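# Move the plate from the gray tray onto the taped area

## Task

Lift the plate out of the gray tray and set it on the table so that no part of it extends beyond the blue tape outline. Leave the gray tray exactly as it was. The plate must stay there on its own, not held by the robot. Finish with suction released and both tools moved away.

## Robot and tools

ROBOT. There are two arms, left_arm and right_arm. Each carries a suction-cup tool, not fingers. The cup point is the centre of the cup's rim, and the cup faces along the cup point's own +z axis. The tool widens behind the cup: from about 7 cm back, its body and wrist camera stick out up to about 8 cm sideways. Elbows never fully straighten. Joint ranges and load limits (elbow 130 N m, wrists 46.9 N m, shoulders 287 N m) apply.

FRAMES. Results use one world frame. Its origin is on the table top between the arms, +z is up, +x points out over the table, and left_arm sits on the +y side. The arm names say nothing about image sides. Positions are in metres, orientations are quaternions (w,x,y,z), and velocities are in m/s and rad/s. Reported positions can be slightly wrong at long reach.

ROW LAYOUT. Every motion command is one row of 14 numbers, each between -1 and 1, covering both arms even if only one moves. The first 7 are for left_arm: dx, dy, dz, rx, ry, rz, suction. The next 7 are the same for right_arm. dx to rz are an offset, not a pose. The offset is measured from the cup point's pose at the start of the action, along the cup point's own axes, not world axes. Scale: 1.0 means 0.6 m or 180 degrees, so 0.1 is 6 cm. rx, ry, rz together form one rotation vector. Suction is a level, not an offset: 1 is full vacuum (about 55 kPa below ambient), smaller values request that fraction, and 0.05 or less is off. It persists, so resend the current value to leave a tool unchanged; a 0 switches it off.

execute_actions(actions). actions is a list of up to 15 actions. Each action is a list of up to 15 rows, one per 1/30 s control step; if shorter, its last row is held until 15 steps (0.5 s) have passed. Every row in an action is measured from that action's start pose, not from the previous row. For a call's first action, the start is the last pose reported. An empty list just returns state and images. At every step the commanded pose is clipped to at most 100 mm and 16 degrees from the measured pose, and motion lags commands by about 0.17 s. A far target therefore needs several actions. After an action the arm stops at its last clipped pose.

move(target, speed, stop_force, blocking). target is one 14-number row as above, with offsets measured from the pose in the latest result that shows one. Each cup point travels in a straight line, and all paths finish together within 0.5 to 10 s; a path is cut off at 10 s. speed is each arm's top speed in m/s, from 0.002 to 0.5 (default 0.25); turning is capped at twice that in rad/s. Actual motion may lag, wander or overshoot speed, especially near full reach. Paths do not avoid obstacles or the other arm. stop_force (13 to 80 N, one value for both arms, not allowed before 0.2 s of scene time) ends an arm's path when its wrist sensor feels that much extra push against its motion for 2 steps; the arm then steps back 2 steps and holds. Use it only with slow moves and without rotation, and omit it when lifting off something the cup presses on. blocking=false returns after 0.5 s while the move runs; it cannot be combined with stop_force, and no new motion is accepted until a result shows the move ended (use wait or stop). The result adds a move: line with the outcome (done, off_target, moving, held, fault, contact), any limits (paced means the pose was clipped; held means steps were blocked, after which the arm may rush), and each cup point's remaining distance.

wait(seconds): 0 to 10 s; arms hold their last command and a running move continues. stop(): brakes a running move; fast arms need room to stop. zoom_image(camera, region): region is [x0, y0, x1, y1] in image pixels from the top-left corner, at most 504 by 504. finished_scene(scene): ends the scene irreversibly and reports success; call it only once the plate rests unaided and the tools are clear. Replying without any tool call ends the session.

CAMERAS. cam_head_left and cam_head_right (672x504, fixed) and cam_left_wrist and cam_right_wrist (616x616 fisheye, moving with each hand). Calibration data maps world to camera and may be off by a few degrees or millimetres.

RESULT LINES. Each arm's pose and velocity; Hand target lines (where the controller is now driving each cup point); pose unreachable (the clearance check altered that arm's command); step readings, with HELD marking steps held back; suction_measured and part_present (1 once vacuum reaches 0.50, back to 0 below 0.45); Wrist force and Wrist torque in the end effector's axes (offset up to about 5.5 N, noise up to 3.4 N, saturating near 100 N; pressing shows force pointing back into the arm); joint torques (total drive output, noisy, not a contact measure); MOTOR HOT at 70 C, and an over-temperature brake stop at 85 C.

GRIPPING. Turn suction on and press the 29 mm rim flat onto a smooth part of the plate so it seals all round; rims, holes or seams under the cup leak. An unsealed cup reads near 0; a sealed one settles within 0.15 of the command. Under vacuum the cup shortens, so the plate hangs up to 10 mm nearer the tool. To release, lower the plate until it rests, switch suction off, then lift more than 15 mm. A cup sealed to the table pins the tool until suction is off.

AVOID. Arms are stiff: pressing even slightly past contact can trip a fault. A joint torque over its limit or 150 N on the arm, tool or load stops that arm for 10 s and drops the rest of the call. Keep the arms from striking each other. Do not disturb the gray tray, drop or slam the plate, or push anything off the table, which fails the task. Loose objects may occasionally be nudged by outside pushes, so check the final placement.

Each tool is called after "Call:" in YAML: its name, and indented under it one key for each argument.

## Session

Call:
execute_actions:
  actions: []

Scene clock: 0.00 s.
left_arm: end_effector_position=(+0.5506, +0.7641, +0.2288) suction_measured=0.00 part_present=0 end_effector_quat_wxyz=(+0.001, -0.344, +0.939, -0.001) end_effector_velocity=(+0.000, +0.000, +0.000) end_effector_angular_velocity=(-0.000, -0.000, -0.001) | right_arm: end_effector_position=(+0.6180, -0.5881, +0.2282) suction_measured=0.00 part_present=0 end_effector_quat_wxyz=(+0.000, +0.194, +0.981, -0.001) end_effector_velocity=(-0.001, -0.001, -0.001) end_effector_angular_velocity=(-0.000, +0.003, -0.002)
Joint positions: left_arm=[-0.279 -1.557  2.143 -2.159 -1.571  2.337] | right_arm=[-0.279 -1.557  2.143 -2.157 -1.572 -2.898]
Joint velocities: left_arm=[ 0.    -0.    -0.001  0.    -0.     0.001] | right_arm=[-0.002  0.     0.002  0.001 -0.001  0.   ]
Joint torques (N m, as the arm reports them, + toward a larger angle): no reading
Motor temperatures (°C, as the motors report them): left_arm=[27 27 26 29 33 30] | right_arm=[25 26 26 34 29 29]
Wrist force (N, on the end effector, along its own x y z axes, offset not removed): no reading
Wrist torque (N m, same axes, about the end effector's origin, offset not removed): no reading
Hand target (left_arm): +0.551, +0.764, +0.229; +0.001, -0.344, +0.939, -0.001
Hand target (right_arm): +0.618, -0.588, +0.228; +0.000, +0.194, +0.981, -0.001
camera_calibration (this result's frames):
cam_left_wrist: T_world_to_cam=[[0.658611, -0.750689, -0.0519466, 0.236741], [-0.705879, -0.640263, 0.302981, 0.818663], [-0.260704, -0.162879, -0.95158, 0.583563], [0, 0, 0, 1]] pos_world=[0.574095, 0.796929, 0.319564]
cam_right_wrist: T_world_to_cam=[[-0.358503, -0.93248, -0.0442355, -0.306567], [-0.880157, 0.321834, 0.348922, 0.66705], [-0.311127, 0.164024, -0.936107, 0.599287], [0, 0, 0, 1]] pos_world=[0.663658, -0.598844, 0.314687]

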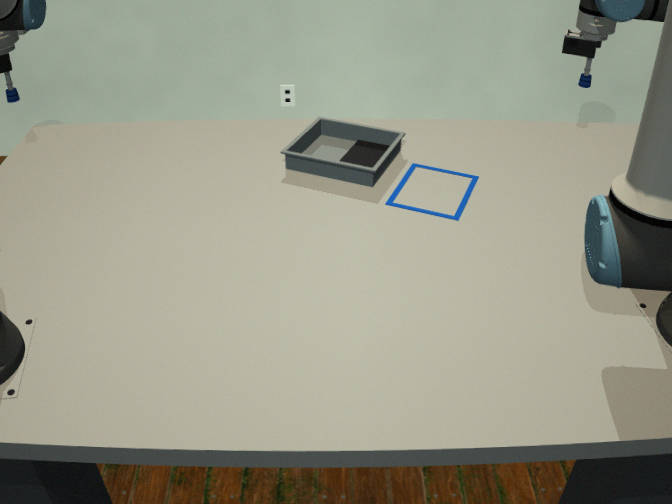

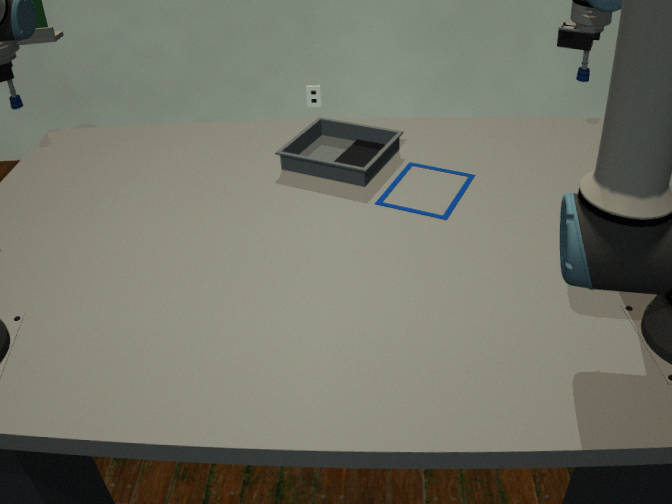

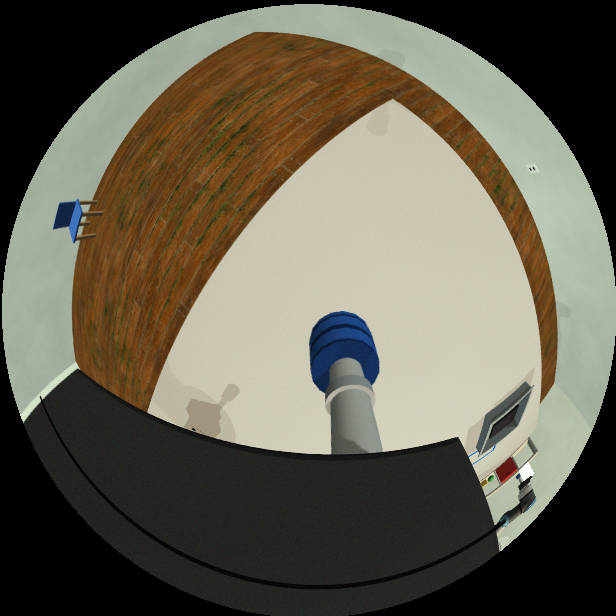

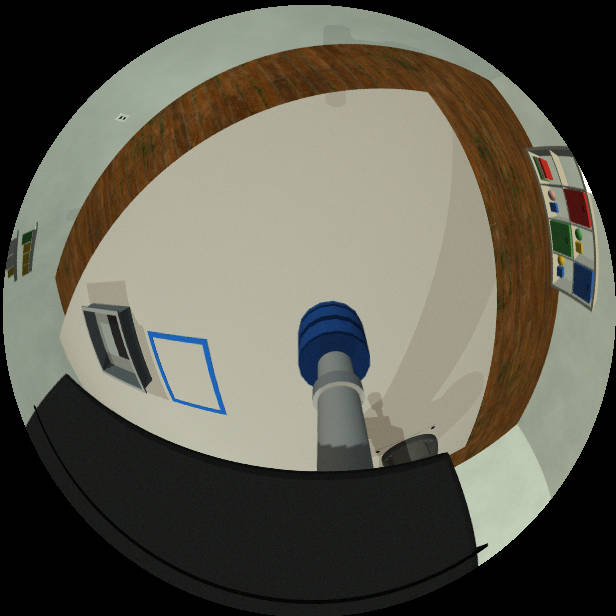

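Call:
move:
  target: [0,0,0,0,0,0,0,0.357,0.787,0.03,0,0,0,0]
  speed: 0.35

Scene clock: 4.47 s.
left_arm: end_effector_position=(+0.5506, +0.7641, +0.2288) suction_measured=0.00 part_present=0 end_effector_quat_wxyz=(+0.001, -0.344, +0.939, -0.001) end_effector_velocity=(-0.000, -0.001, -0.000) end_effector_angular_velocity=(-0.000, +0.000, -0.000) | right_arm: end_effector_position=(+0.5990, -0.0701, +0.2104) suction_measured=0.00 part_present=0 end_effector_quat_wxyz=(+0.001, +0.194, +0.981, -0.001) end_effector_velocity=(-0.001, +0.001, -0.001) end_effector_angular_velocity=(-0.003, +0.002, +0.000)
Joint positions: left_arm=[-0.279 -1.557  2.143 -2.159 -1.571  2.337] | right_arm=[ 0.445 -1.197  1.732 -2.106 -1.572 -2.173]
Joint velocities: left_arm=[-0.001 -0.     0.    -0.    -0.    -0.001] | right_arm=[ 0.002  0.002 -0.001  0.002 -0.001  0.002]
Joint torques (N m, as the arm reports them, + toward a larger angle): left_arm=[ -1.71 -36.79 -36.38  -3.45  -0.9    0.18] | right_arm=[ 21.09 -63.45 -44.85  -1.16  -3.36   1.97]
Motor temperatures (°C, as the motors report them): left_arm=[27 27 26 29 33 30] | right_arm=[25 26 26 34 29 29]
Wrist force (N, on the end effector, along its own x y z axes, offset not removed): left_arm=[-0.9 -1.1 1.0] | right_arm=[1.4 -1.2 -2.8]
Wrist torque (N m, same axes, about the end effector's origin, offset not removed): left_arm=[-0.46 0.13 -0.05] | right_arm=[-0.41 -0.03 -0.09]
Hand target (left_arm): +0.551, +0.764, +0.229; +0.001, -0.344, +0.939, -0.001
Hand target (right_arm): +0.599, -0.070, +0.210; +0.001, +0.194, +0.981, -0.001
Off the commanded pose (left_arm): 0.000 m, 0 deg.
Off the commanded pose (right_arm): 0.001 m, 0 deg.
move: done
camera_calibration (this result's frames):
cam_left_wrist: T_world_to_cam=[[0.658611, -0.750689, -0.0519469, 0.236741], [-0.705879, -0.640263, 0.302981, 0.818664], [-0.260704, -0.162878, -0.95158, 0.583563], [0, 0, 0, 1]] pos_world=[0.574095, 0.796929, 0.319564]
cam_right_wrist: T_world_to_cam=[[-0.358456, -0.932469, -0.0448443, 0.168955], [-0.880551, 0.321763, 0.347991, 0.490275], [-0.310062, 0.164227, -0.936425, 0.491181], [0, 0, 0, 1]] pos_world=[0.644572, -0.0808724, 0.296919]

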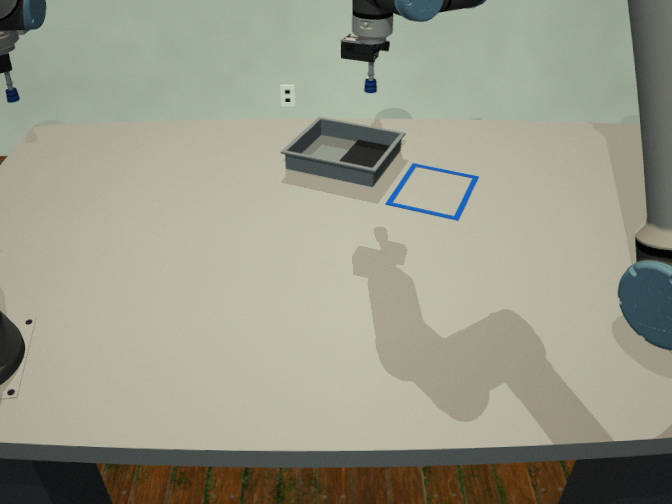

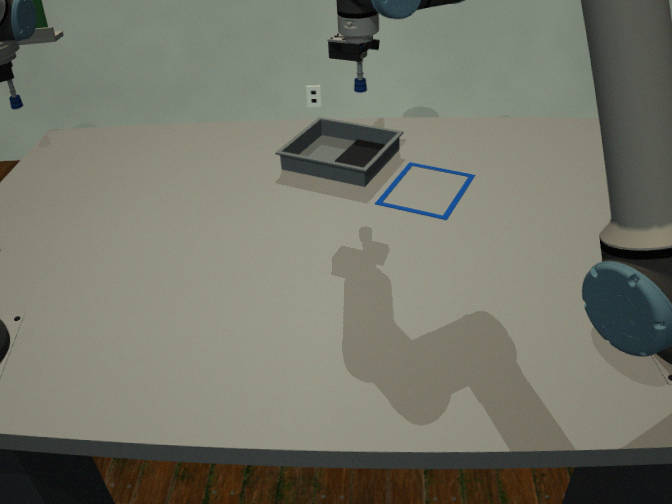

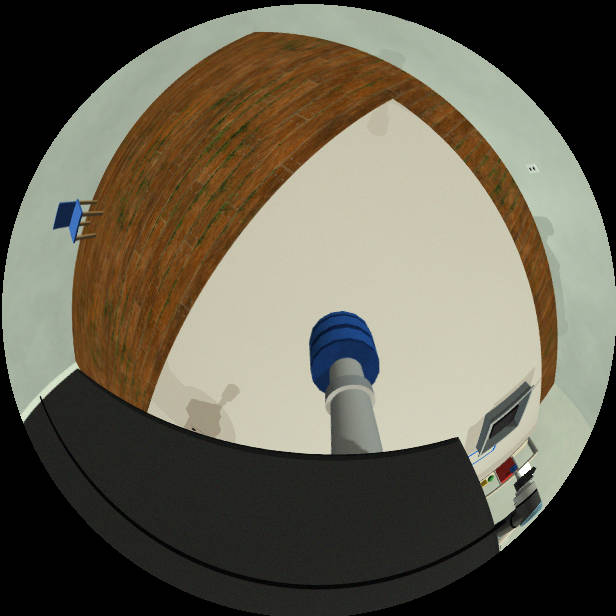

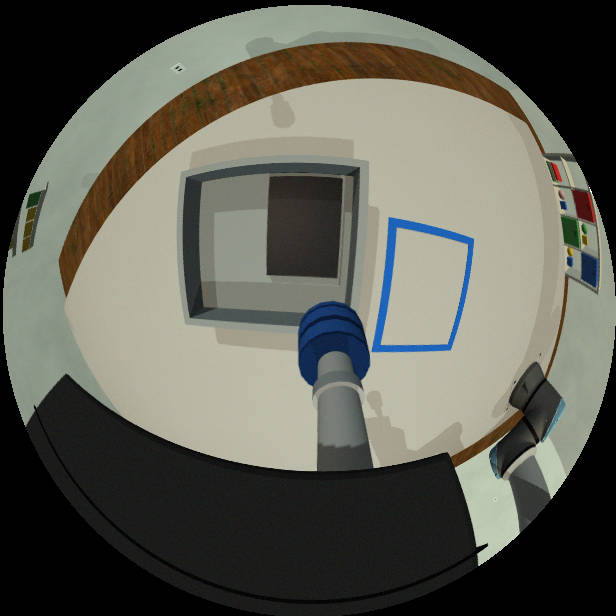

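Call:
move:
  target: [0,0,0,0,0,0,0,-0.105,0.034,0.22,0,0,0,1]

Call:
move:
  target: [0,0,0,0,0,0,0,0,0,0.09,0,0,0,1]
  speed: 0.1

Call:
move:
  target: [0,0,0,0,0,0,0,0,0,0.05,0,0,0,1]
  speed: 0.012
  stop_force: 15

Scene clock: 10.47 s.
left_arm: end_effector_position=(+0.5506, +0.7641, +0.2288) suction_measured=0.00 part_present=0 end_effector_quat_wxyz=(+0.001, -0.344, +0.939, -0.001) end_effector_velocity=(+0.000, +0.000, +0.000) end_effector_angular_velocity=(+0.000, +0.000, +0.001) | right_arm: end_effector_position=(+0.6651, -0.0751, +0.0785) suction_measured=0.00 part_present=0 end_effector_quat_wxyz=(+0.001, +0.194, +0.981, -0.001) end_effector_velocity=(+0.001, -0.000, -0.001) end_effector_angular_velocity=(-0.000, -0.000, -0.001)
Joint positions: left_arm=[-0.279 -1.557  2.143 -2.159 -1.571  2.337] | right_arm=[ 0.4   -1.009  1.716 -2.278 -1.573 -2.219]
Joint velocities: left_arm=[ 0.     0.    -0.001  0.001 -0.    -0.001] | right_arm=[-0.001  0.002 -0.001 -0.002 -0.    -0.   ]
Joint torques (N m, as the arm reports them, + toward a larger angle): left_arm=[ -1.29 -37.03 -36.7   -3.04   0.06  -0.13] | right_arm=[-16.65 -73.86 -40.9   -6.05  -0.43  -2.21]
Motor temperatures (°C, as the motors report them): left_arm=[27 27 26 29 33 30] | right_arm=[25 26 26 34 29 29]
Wrist force (N, on the end effector, along its own x y z axes, offset not removed): left_arm=[-4.1 1.8 -1.6] | right_arm=[-2.7 0.9 3.9]
Wrist torque (N m, same axes, about the end effector's origin, offset not removed): left_arm=[0.13 0.41 -0.10] | right_arm=[0.11 0.37 -0.02]
Hand target (left_arm): +0.551, +0.764, +0.229; +0.001, -0.344, +0.939, -0.001
Hand target (right_arm): +0.665, -0.075, +0.078; +0.001, +0.194, +0.981, -0.001
Off the commanded pose (left_arm): 0.000 m, 0 deg.
Off the commanded pose (right_arm): 0.000 m, 0 deg.
move: done
camera_calibration (this result's frames):
cam_left_wrist: T_world_to_cam=[[0.658611, -0.750689, -0.0519465, 0.236741], [-0.705879, -0.640263, 0.302981, 0.818663], [-0.260704, -0.162879, -0.95158, 0.583563], [0, 0, 0, 1]] pos_world=[0.574095, 0.796929, 0.319565]
cam_right_wrist: T_world_to_cam=[[-0.358447, -0.932476, -0.0447654, 0.182118], [-0.880553, 0.321782, 0.34797, 0.595963], [-0.310069, 0.164147, -0.936436, 0.389013], [0, 0, 0, 1]] pos_world=[0.710677, -0.0858051, 0.165061]

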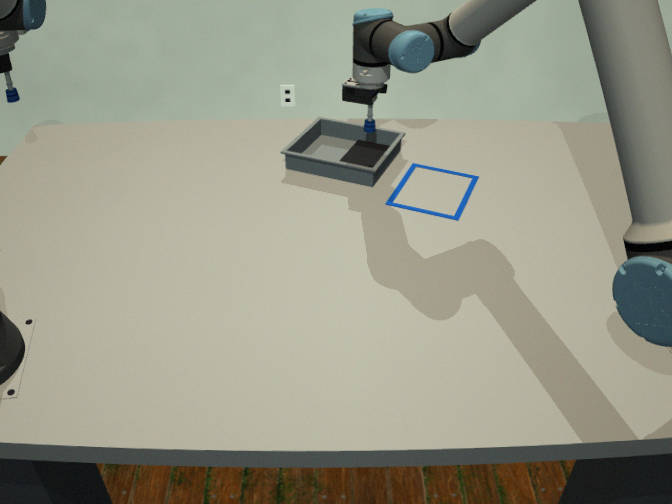

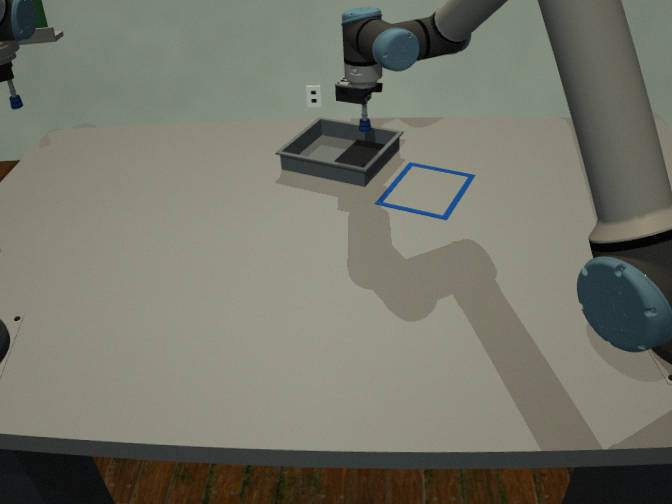

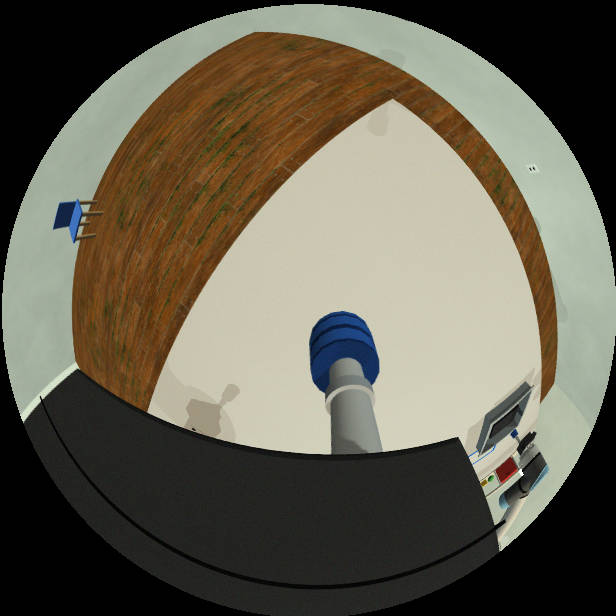

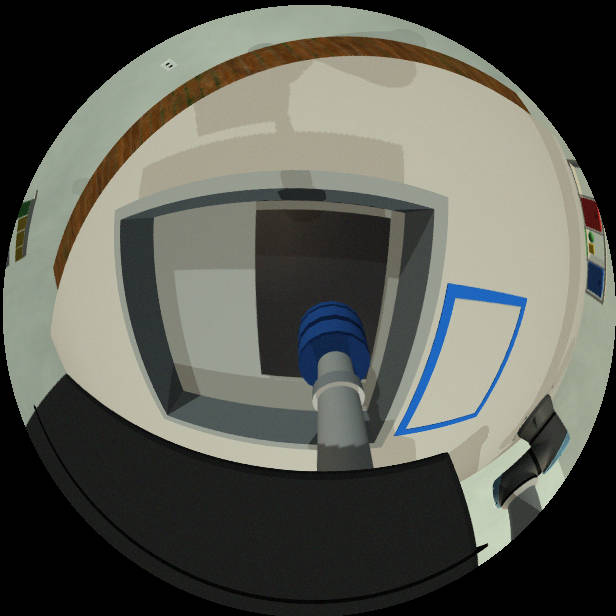

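Scene clock: 11.43 s.
left_arm: end_effector_position=(+0.5506, +0.7641, +0.2288) suction_measured=0.00 part_present=0 end_effector_quat_wxyz=(+0.001, -0.344, +0.939, -0.001) end_effector_velocity=(+0.000, +0.000, +0.000) end_effector_angular_velocity=(-0.000, -0.000, -0.000) | right_arm: end_effector_position=(+0.6652, -0.0751, +0.0247) suction_measured=0.00 part_present=0 end_effector_quat_wxyz=(+0.001, +0.194, +0.981, -0.001) end_effector_velocity=(-0.001, -0.000, -0.002) end_effector_angular_velocity=(+0.001, +0.001, -0.000)
Joint positions: left_arm=[-0.279 -1.557  2.143 -2.159 -1.571  2.337] | right_arm=[ 0.4   -0.948  1.735 -2.358 -1.573 -2.219]
Joint velocities: left_arm=[ 0.    -0.     0.    -0.     0.     0.001] | right_arm=[ 0.     0.002  0.002 -0.003  0.001  0.   ]
Joint torques (N m, as the arm reports them, + toward a larger angle): left_arm=[ -0.14 -34.87 -36.15  -3.19  -0.55  -0.33] | right_arm=[-10.29 -75.96 -22.75  -6.45  -0.85  -1.03]
Motor temperatures (°C, as the motors report them): left_arm=[27 27 26 29 33 30] | right_arm=[25 26 26 34 29 29]
Wrist force (N, on the end effector, along its own x y z axes, offset not removed): left_arm=[-2.9 -0.5 -5.4] | right_arm=[-1.2 -2.0 3.4]
Wrist torque (N m, same axes, about the end effector's origin, offset not removed): left_arm=[-0.24 0.50 0.24] | right_arm=[-0.38 0.15 -0.04]
Hand target (left_arm): +0.551, +0.764, +0.229; +0.001, -0.344, +0.939, -0.001
Hand target (right_arm): +0.665, -0.075, +0.025; +0.001, +0.194, +0.981, -0.001
Off the commanded pose (left_arm): 0.000 m, 0 deg.
Off the commanded pose (right_arm): 0.000 m, 0 deg.
move: done
camera_calibration (this result's frames):
cam_left_wrist: T_world_to_cam=[[0.658611, -0.750689, -0.0519466, 0.236741], [-0.705879, -0.640263, 0.302981, 0.818664], [-0.260704, -0.162879, -0.95158, 0.583563], [0, 0, 0, 1]] pos_world=[0.574095, 0.796929, 0.319564]
cam_right_wrist: T_world_to_cam=[[-0.358446, -0.932476, -0.0447712, 0.179749], [-0.880555, 0.32178, 0.347965, 0.614776], [-0.310063, 0.16415, -0.936438, 0.33858], [0, 0, 0, 1]] pos_world=[0.710756, -0.0857896, 0.111186]

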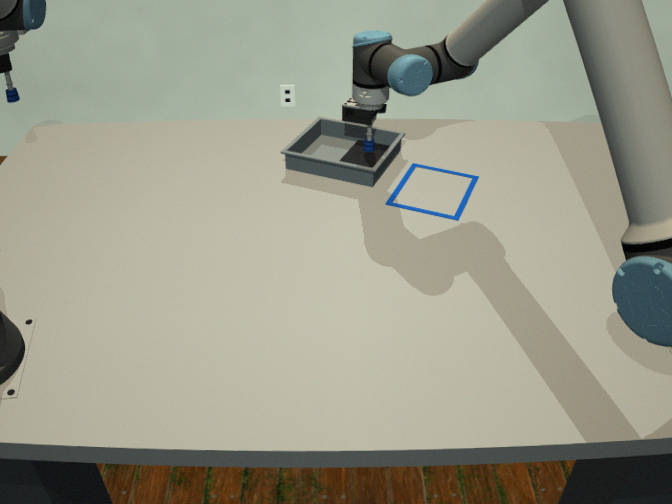

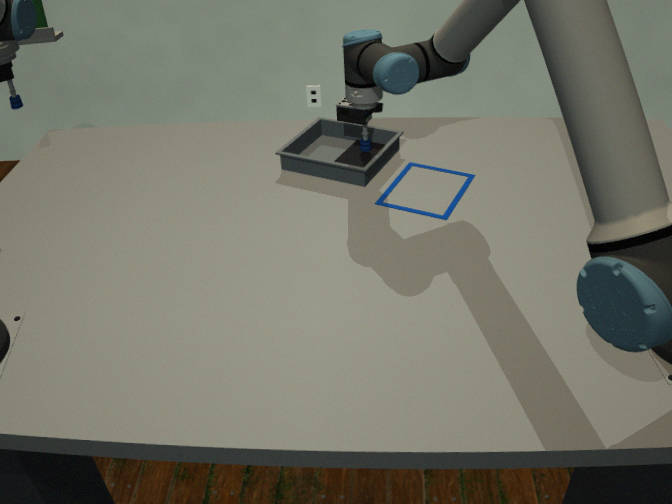

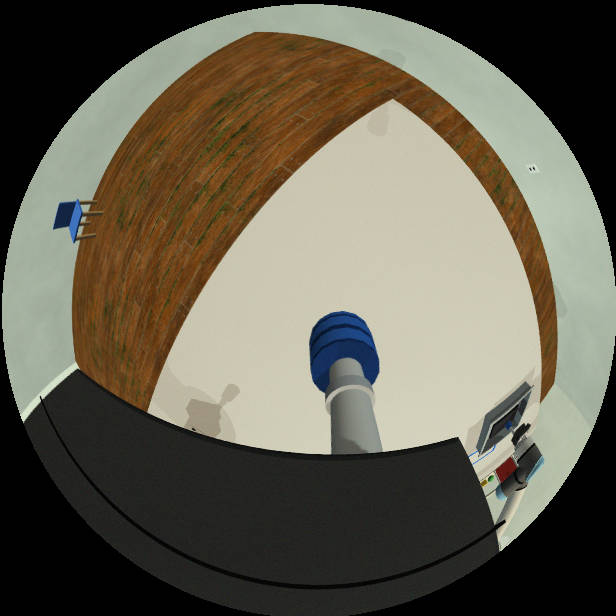

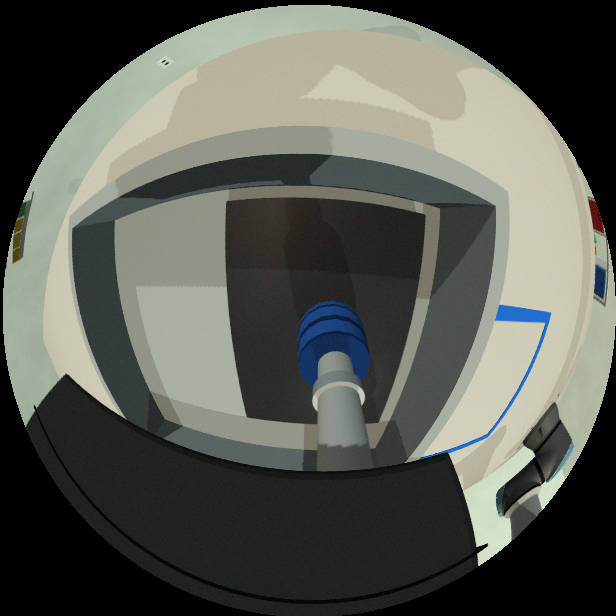

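Scene clock: 13.47 s.
left_arm: end_effector_position=(+0.5506, +0.7641, +0.2288) suction_measured=0.00 part_present=0 end_effector_quat_wxyz=(+0.001, -0.344, +0.939, -0.001) end_effector_velocity=(+0.000, -0.000, +0.000) end_effector_angular_velocity=(-0.000, +0.000, -0.001) | right_arm: end_effector_position=(+0.6653, -0.0750, +0.0049) suction_measured=1.00 part_present=1 end_effector_quat_wxyz=(+0.001, +0.194, +0.981, -0.000) end_effector_velocity=(-0.002, -0.001, +0.000) end_effector_angular_velocity=(-0.003, +0.005, +0.000)
Joint positions: left_arm=[-0.279 -1.557  2.143 -2.159 -1.571  2.337] | right_arm=[ 0.4   -0.924  1.739 -2.386 -1.573 -2.219]
Joint velocities: left_arm=[-0.  0. -0.  0. -0.  0.] | right_arm=[ 0.001 -0.002  0.002  0.006 -0.     0.   ]
Joint torques (N m, as the arm reports them, + toward a larger angle): left_arm=[ -0.76 -35.9  -36.52  -2.87  -0.22   0.02] | right_arm=[-14.36 -78.17 -15.02   1.34  -0.87  -1.46]
Motor temperatures (°C, as the motors report them): left_arm=[27 27 26 29 33 30] | right_arm=[25 26 26 34 29 29]
Wrist force (N, on the end effector, along its own x y z axes, offset not removed): left_arm=[-3.1 0.8 -3.7] | right_arm=[-2.3 0.8 -21.5]
Wrist torque (N m, same axes, about the end effector's origin, offset not removed): left_arm=[-0.05 0.34 0.24] | right_arm=[0.10 0.20 -0.14]
Hand target (left_arm): +0.551, +0.764, +0.229; +0.001, -0.344, +0.939, -0.001
Hand target (right_arm): +0.665, -0.075, +0.005; +0.001, +0.194, +0.981, -0.001
Off the commanded pose (left_arm): 0.000 m, 0 deg.
Off the commanded pose (right_arm): 0.010 m, 0 deg.
move: contact (right_arm)
camera_calibration (this result's frames):
cam_left_wrist: T_world_to_cam=[[0.658611, -0.750689, -0.0519467, 0.236741], [-0.705879, -0.640263, 0.302981, 0.818664], [-0.260704, -0.162879, -0.95158, 0.583563], [0, 0, 0, 1]] pos_world=[0.574095, 0.796929, 0.319565]
cam_right_wrist: T_world_to_cam=[[-0.35843, -0.932467, -0.0450873, 0.178976], [-0.880676, 0.321709, 0.347725, 0.621819], [-0.309737, 0.164342, -0.936512, 0.319905], [0, 0, 0, 1]] pos_world=[0.710858, -0.0857291, 0.0914426]

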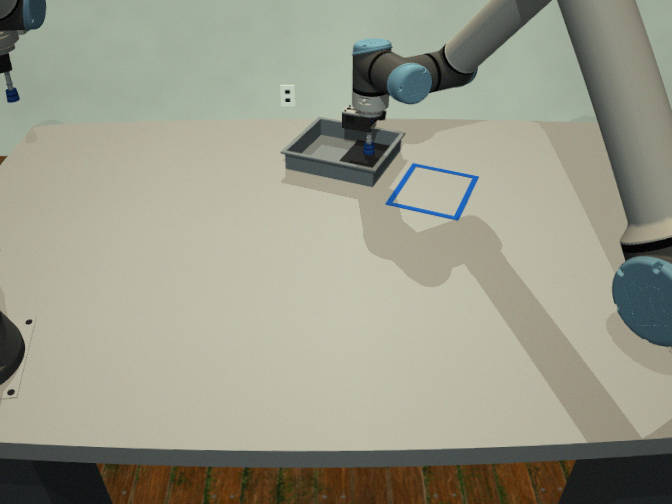

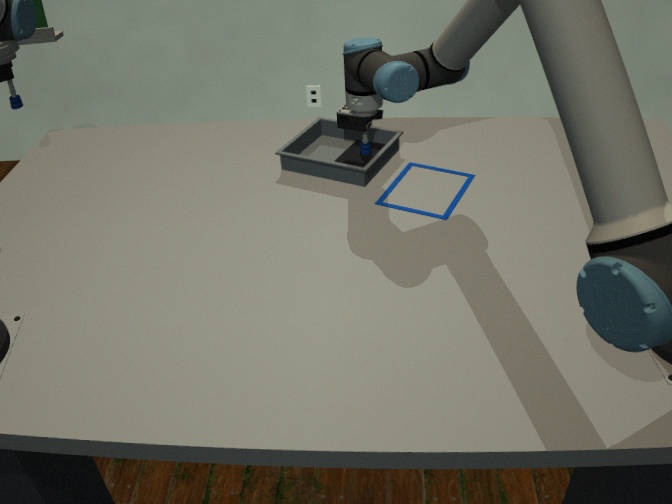

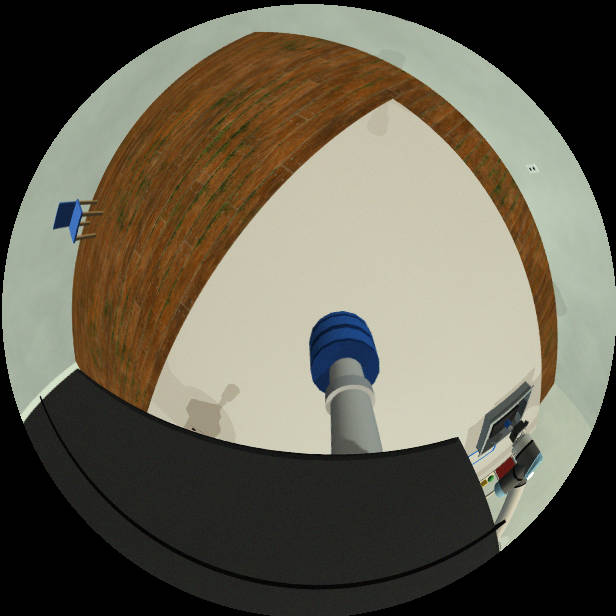

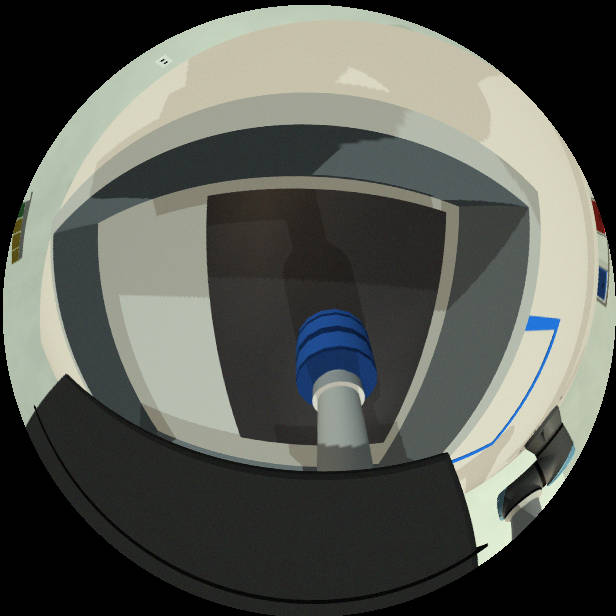

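Call:
move:
  target: [0,0,0,0,0,0,0,0.01,0.01,-0.15,0,0,0,1]
  speed: 0.12

Call:
move:
  target: [0,0,0,0,0,0,0,0.132,-0.35,0,0,0,0,1]

Call:
move:
  target: [0,0,0,0,0,0,0,0,0,0.125,0,0,0,1]
  speed: 0.1

Scene clock: 21.07 s.
left_arm: end_effector_position=(+0.5506, +0.7641, +0.2288) suction_measured=0.00 part_present=0 end_effector_quat_wxyz=(+0.001, -0.344, +0.939, -0.001) end_effector_velocity=(-0.000, -0.000, -0.000) end_effector_angular_velocity=(-0.000, +0.000, +0.000) | right_arm: end_effector_position=(+0.6619, -0.0673, +0.0948) suction_measured=0.99 part_present=1 end_effector_quat_wxyz=(+0.001, +0.194, +0.981, -0.000) end_effector_velocity=(-0.000, +0.000, +0.002) end_effector_angular_velocity=(+0.000, +0.001, -0.000)
Joint positions: left_arm=[-0.279 -1.557  2.143 -2.159 -1.571  2.337] | right_arm=[ 0.409 -1.022  1.703 -2.252 -1.573 -2.209]
Joint velocities: left_arm=[-0.  0.  0.  0. -0. -0.] | right_arm=[-0.    -0.002 -0.001  0.004  0.001  0.   ]
Joint torques (N m, as the arm reports them, + toward a larger angle): left_arm=[  0.55 -36.88 -35.8   -3.18  -0.67   0.18] | right_arm=[ 22.64 -92.41 -43.94  -1.22  -0.52   1.75]
Motor temperatures (°C, as the motors report them): left_arm=[27 27 26 29 33 30] | right_arm=[25 26 26 34 29 29]
Wrist force (N, on the end effector, along its own x y z axes, offset not removed): left_arm=[1.0 -0.7 0.5] | right_arm=[-2.6 2.5 6.4]
Wrist torque (N m, same axes, about the end effector's origin, offset not removed): left_arm=[-0.31 -0.12 0.15] | right_arm=[0.11 0.33 -0.07]
Hand target (left_arm): +0.551, +0.764, +0.229; +0.001, -0.344, +0.939, -0.001
Hand target (right_arm): +0.662, -0.067, +0.095; +0.001, +0.194, +0.981, -0.000
Off the commanded pose (left_arm): 0.000 m, 0 deg.
Off the commanded pose (right_arm): 0.000 m, 0 deg.
move: done
camera_calibration (this result's frames):
cam_right_wrist: T_world_to_cam=[[-0.358433, -0.932466, -0.0450945, 0.189022], [-0.880676, 0.321709, 0.347725, 0.585073], [-0.309734, 0.16435, -0.936512, 0.401728], [0, 0, 0, 1]] pos_world=[0.70744, -0.0779908, 0.181302]

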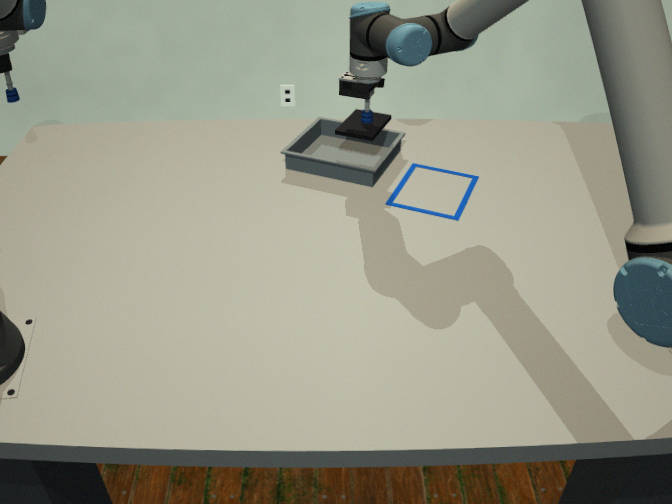

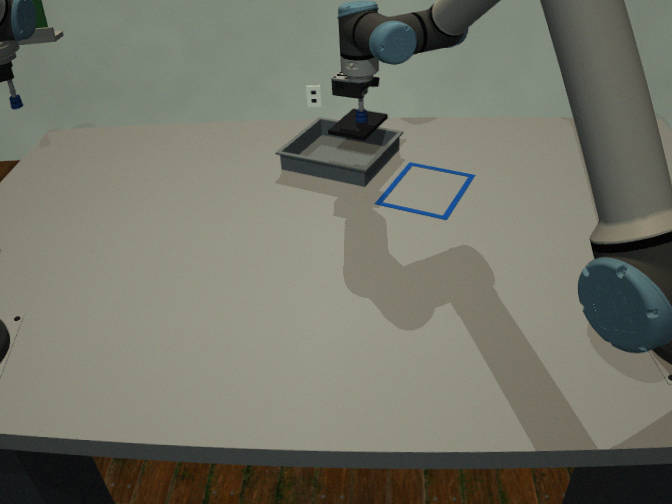

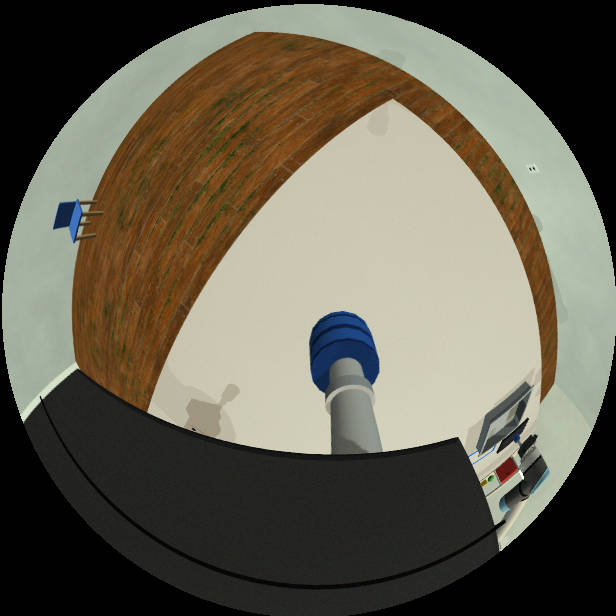

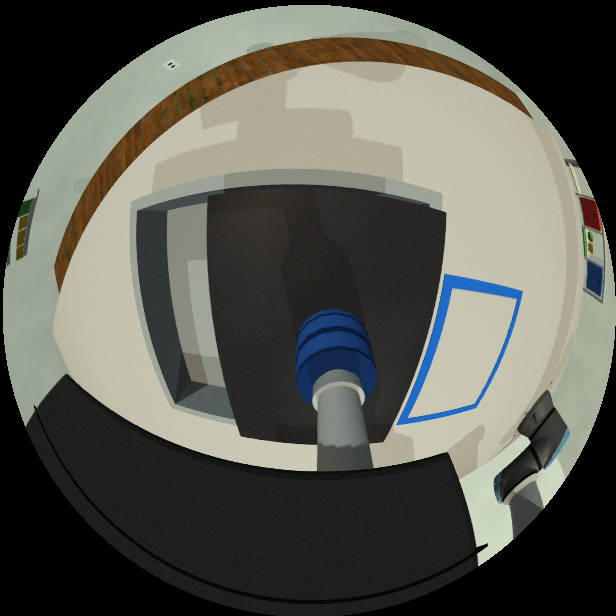

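Scene clock: 22.50 s.
left_arm: end_effector_position=(+0.5506, +0.7641, +0.2288) suction_measured=0.00 part_present=0 end_effector_quat_wxyz=(+0.001, -0.344, +0.939, -0.001) end_effector_velocity=(+0.000, -0.001, +0.000) end_effector_angular_velocity=(-0.000, -0.001, -0.001) | right_arm: end_effector_position=(+0.5092, -0.2315, +0.0944) suction_measured=1.00 part_present=1 end_effector_quat_wxyz=(+0.001, +0.194, +0.981, -0.001) end_effector_velocity=(-0.000, -0.002, +0.001) end_effector_angular_velocity=(-0.002, -0.002, -0.001)
Joint positions: left_arm=[-0.279 -1.557  2.143 -2.159 -1.571  2.337] | right_arm=[ 0.316 -1.311  2.161 -2.421 -1.573 -2.303]
Joint velocities: left_arm=[-0.001 -0.     0.    -0.001 -0.     0.   ] | right_arm=[-0.002 -0.003  0.003 -0.001 -0.002 -0.001]
Joint torques (N m, as the arm reports them, + toward a larger angle): left_arm=[ -1.41 -35.07 -35.88  -3.26  -0.77   0.05] | right_arm=[-15.49 -68.71 -22.31  -5.96   2.96  -2.05]
Motor temperatures (°C, as the motors report them): left_arm=[27 27 26 29 33 30] | right_arm=[25 26 26 34 29 29]
Wrist force (N, on the end effector, along its own x y z axes, offset not removed): left_arm=[0.6 -4.5 -4.3] | right_arm=[-3.8 -2.0 1.7]
Wrist torque (N m, same axes, about the end effector's origin, offset not removed): left_arm=[-0.82 -0.06 -0.02] | right_arm=[-0.32 0.43 -0.02]
Hand target (left_arm): +0.551, +0.764, +0.229; +0.001, -0.344, +0.939, -0.001
Hand target (right_arm): +0.509, -0.232, +0.094; +0.001, +0.194, +0.981, -0.001
Off the commanded pose (left_arm): 0.000 m, 0 deg.
Off the commanded pose (right_arm): 0.000 m, 0 deg.
move: done
camera_calibration (this result's frames):
cam_left_wrist: T_world_to_cam=[[0.658611, -0.750689, -0.0519467, 0.236741], [-0.705879, -0.640263, 0.302981, 0.818663], [-0.260704, -0.162879, -0.95158, 0.583563], [0, 0, 0, 1]] pos_world=[0.574095, 0.796929, 0.319564]
cam_right_wrist: T_world_to_cam=[[-0.358444, -0.932468, -0.0449629, -0.018872], [-0.880638, 0.32175, 0.347783, 0.503474], [-0.30983, 0.164257, -0.936496, 0.381113], [0, 0, 0, 1]] pos_world=[0.554694, -0.242191, 0.180963]

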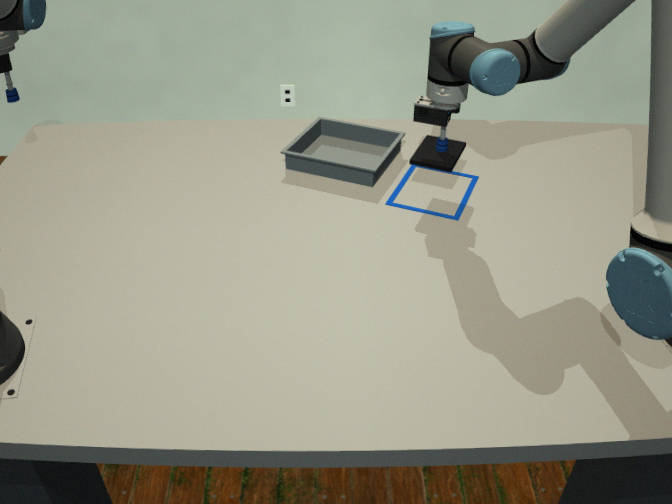

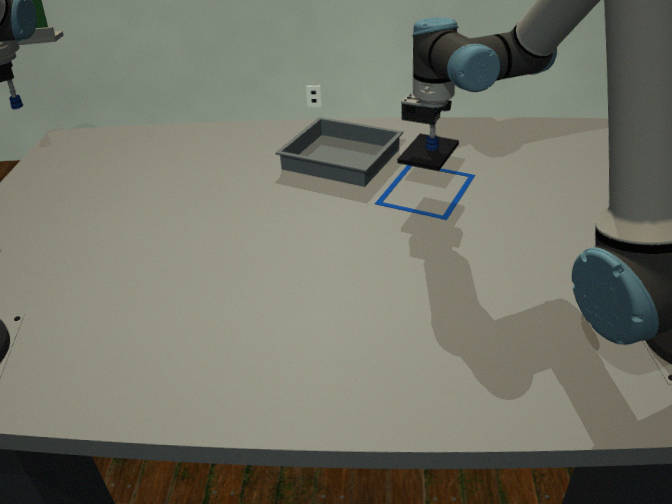

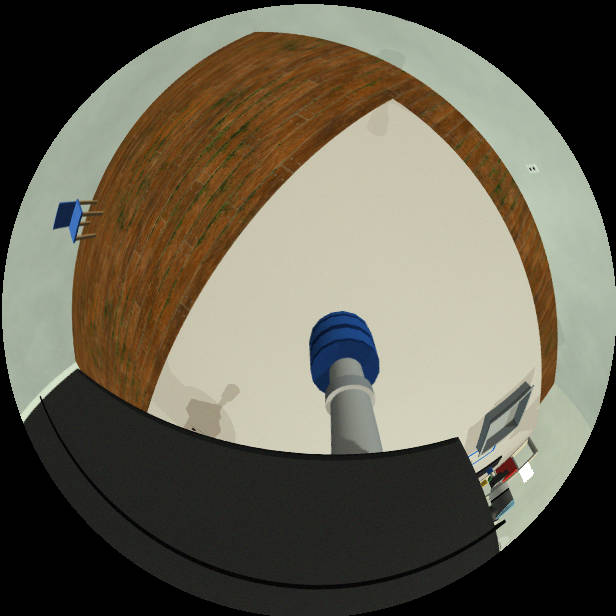

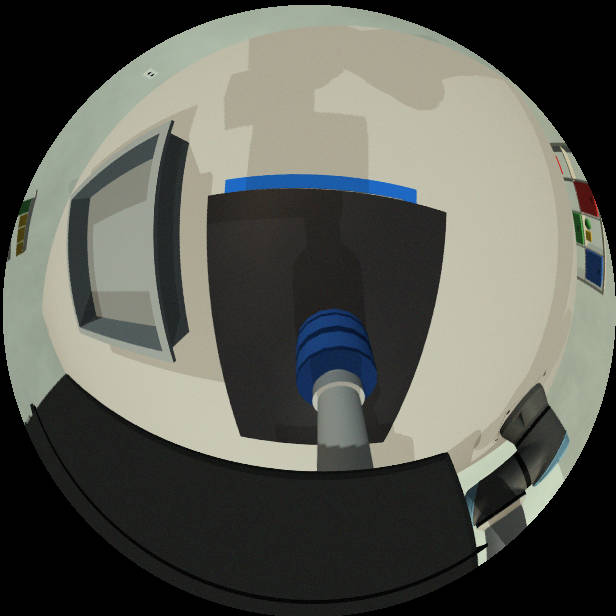

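Scene clock: 23.67 s.
left_arm: end_effector_position=(+0.5506, +0.7641, +0.2288) suction_measured=0.00 part_present=0 end_effector_quat_wxyz=(+0.001, -0.344, +0.939, -0.001) end_effector_velocity=(+0.001, -0.000, +0.001) end_effector_angular_velocity=(-0.000, -0.001, -0.000) | right_arm: end_effector_position=(+0.5093, -0.2314, +0.0195) suction_measured=0.96 part_present=1 end_effector_quat_wxyz=(+0.001, +0.194, +0.981, -0.001) end_effector_velocity=(+0.000, +0.001, -0.001) end_effector_angular_velocity=(+0.001, -0.001, +0.000)
Joint positions: left_arm=[-0.279 -1.557  2.143 -2.159 -1.571  2.337] | right_arm=[ 0.316 -1.192  2.193 -2.573 -1.573 -2.303]
Joint velocities: left_arm=[-0.    -0.    -0.001 -0.001 -0.    -0.   ] | right_arm=[ 0.     0.003  0.    -0.004  0.001 -0.   ]
Joint torques (N m, as the arm reports them, + toward a larger angle): left_arm=[ -1.32 -37.64 -36.36  -3.09  -0.31   0.31] | right_arm=[ -6.63 -53.95 -16.83  -6.65   1.54   0.81]
Motor temperatures (°C, as the motors report them): left_arm=[27 27 26 29 33 30] | right_arm=[25 26 26 34 29 29]
Wrist force (N, on the end effector, along its own x y z axes, offset not removed): left_arm=[-0.9 0.4 6.3] | right_arm=[-1.4 -2.7 -0.9]
Wrist torque (N m, same axes, about the end effector's origin, offset not removed): left_arm=[-0.15 0.19 0.04] | right_arm=[-0.37 0.03 0.01]
Hand target (left_arm): +0.551, +0.764, +0.229; +0.001, -0.344, +0.939, -0.001
Hand target (right_arm): +0.509, -0.231, +0.019; +0.001, +0.194, +0.981, -0.001
Off the commanded pose (left_arm): 0.000 m, 0 deg.
Off the commanded pose (right_arm): 0.000 m, 0 deg.
move: done
camera_calibration (this result's frames):
cam_left_wrist: T_world_to_cam=[[0.658611, -0.750689, -0.0519467, 0.236741], [-0.705879, -0.640263, 0.302981, 0.818663], [-0.260704, -0.162879, -0.95158, 0.583563], [0, 0, 0, 1]] pos_world=[0.574095, 0.796929, 0.319564]
cam_right_wrist: T_world_to_cam=[[-0.358445, -0.932467, -0.0449638, -0.0221702], [-0.880632, 0.321748, 0.3478, 0.529641], [-0.309845, 0.164264, -0.93649, 0.311026], [0, 0, 0, 1]] pos_world=[0.554842, -0.242174, 0.106067]

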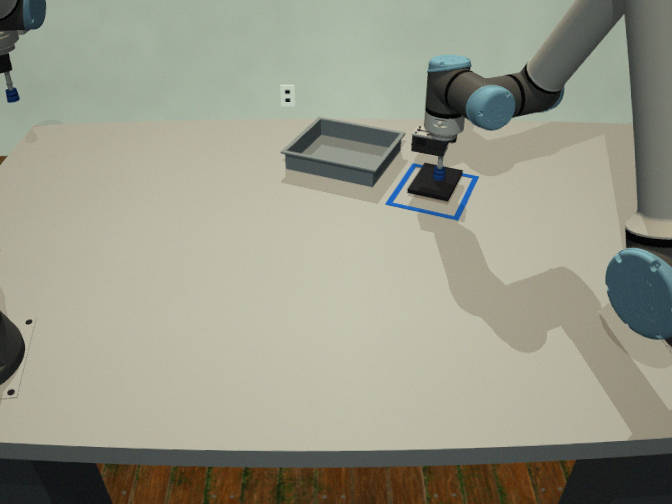

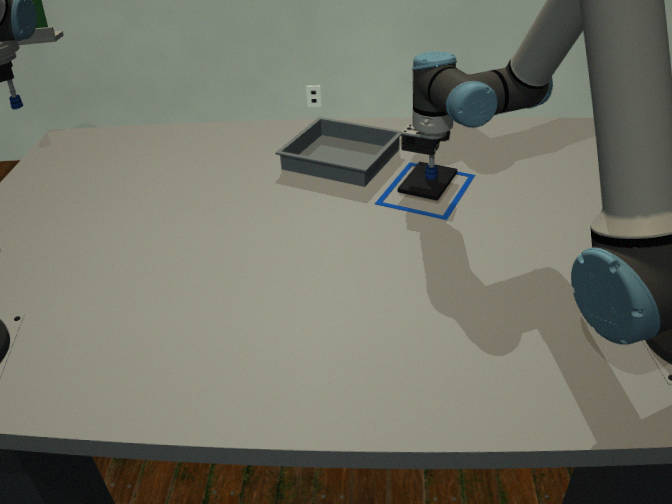

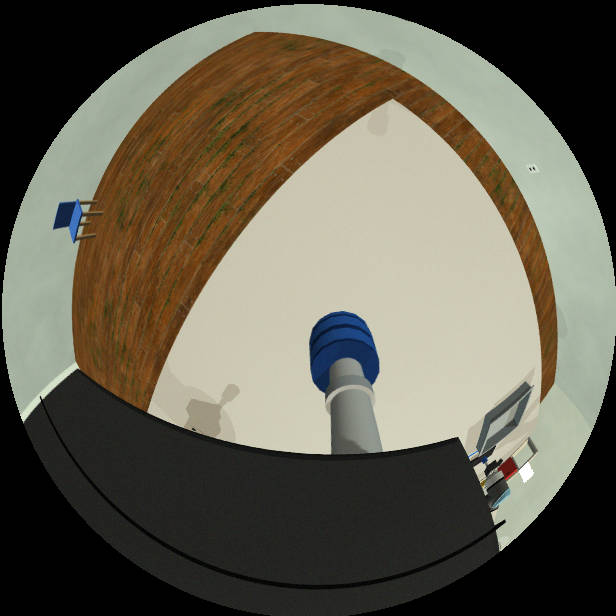

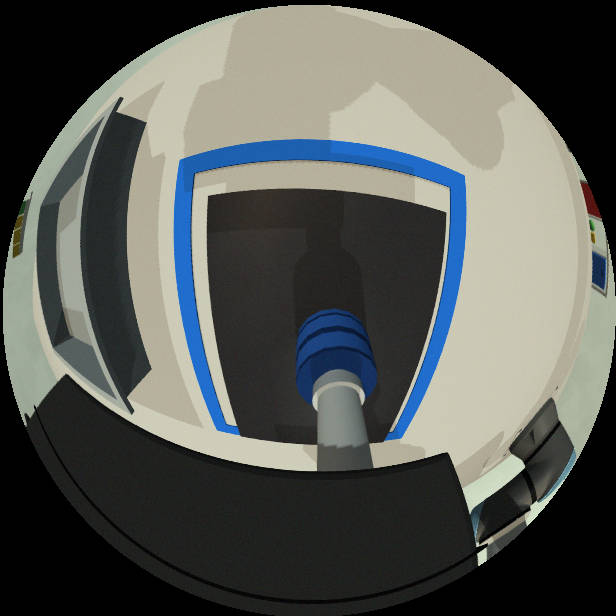

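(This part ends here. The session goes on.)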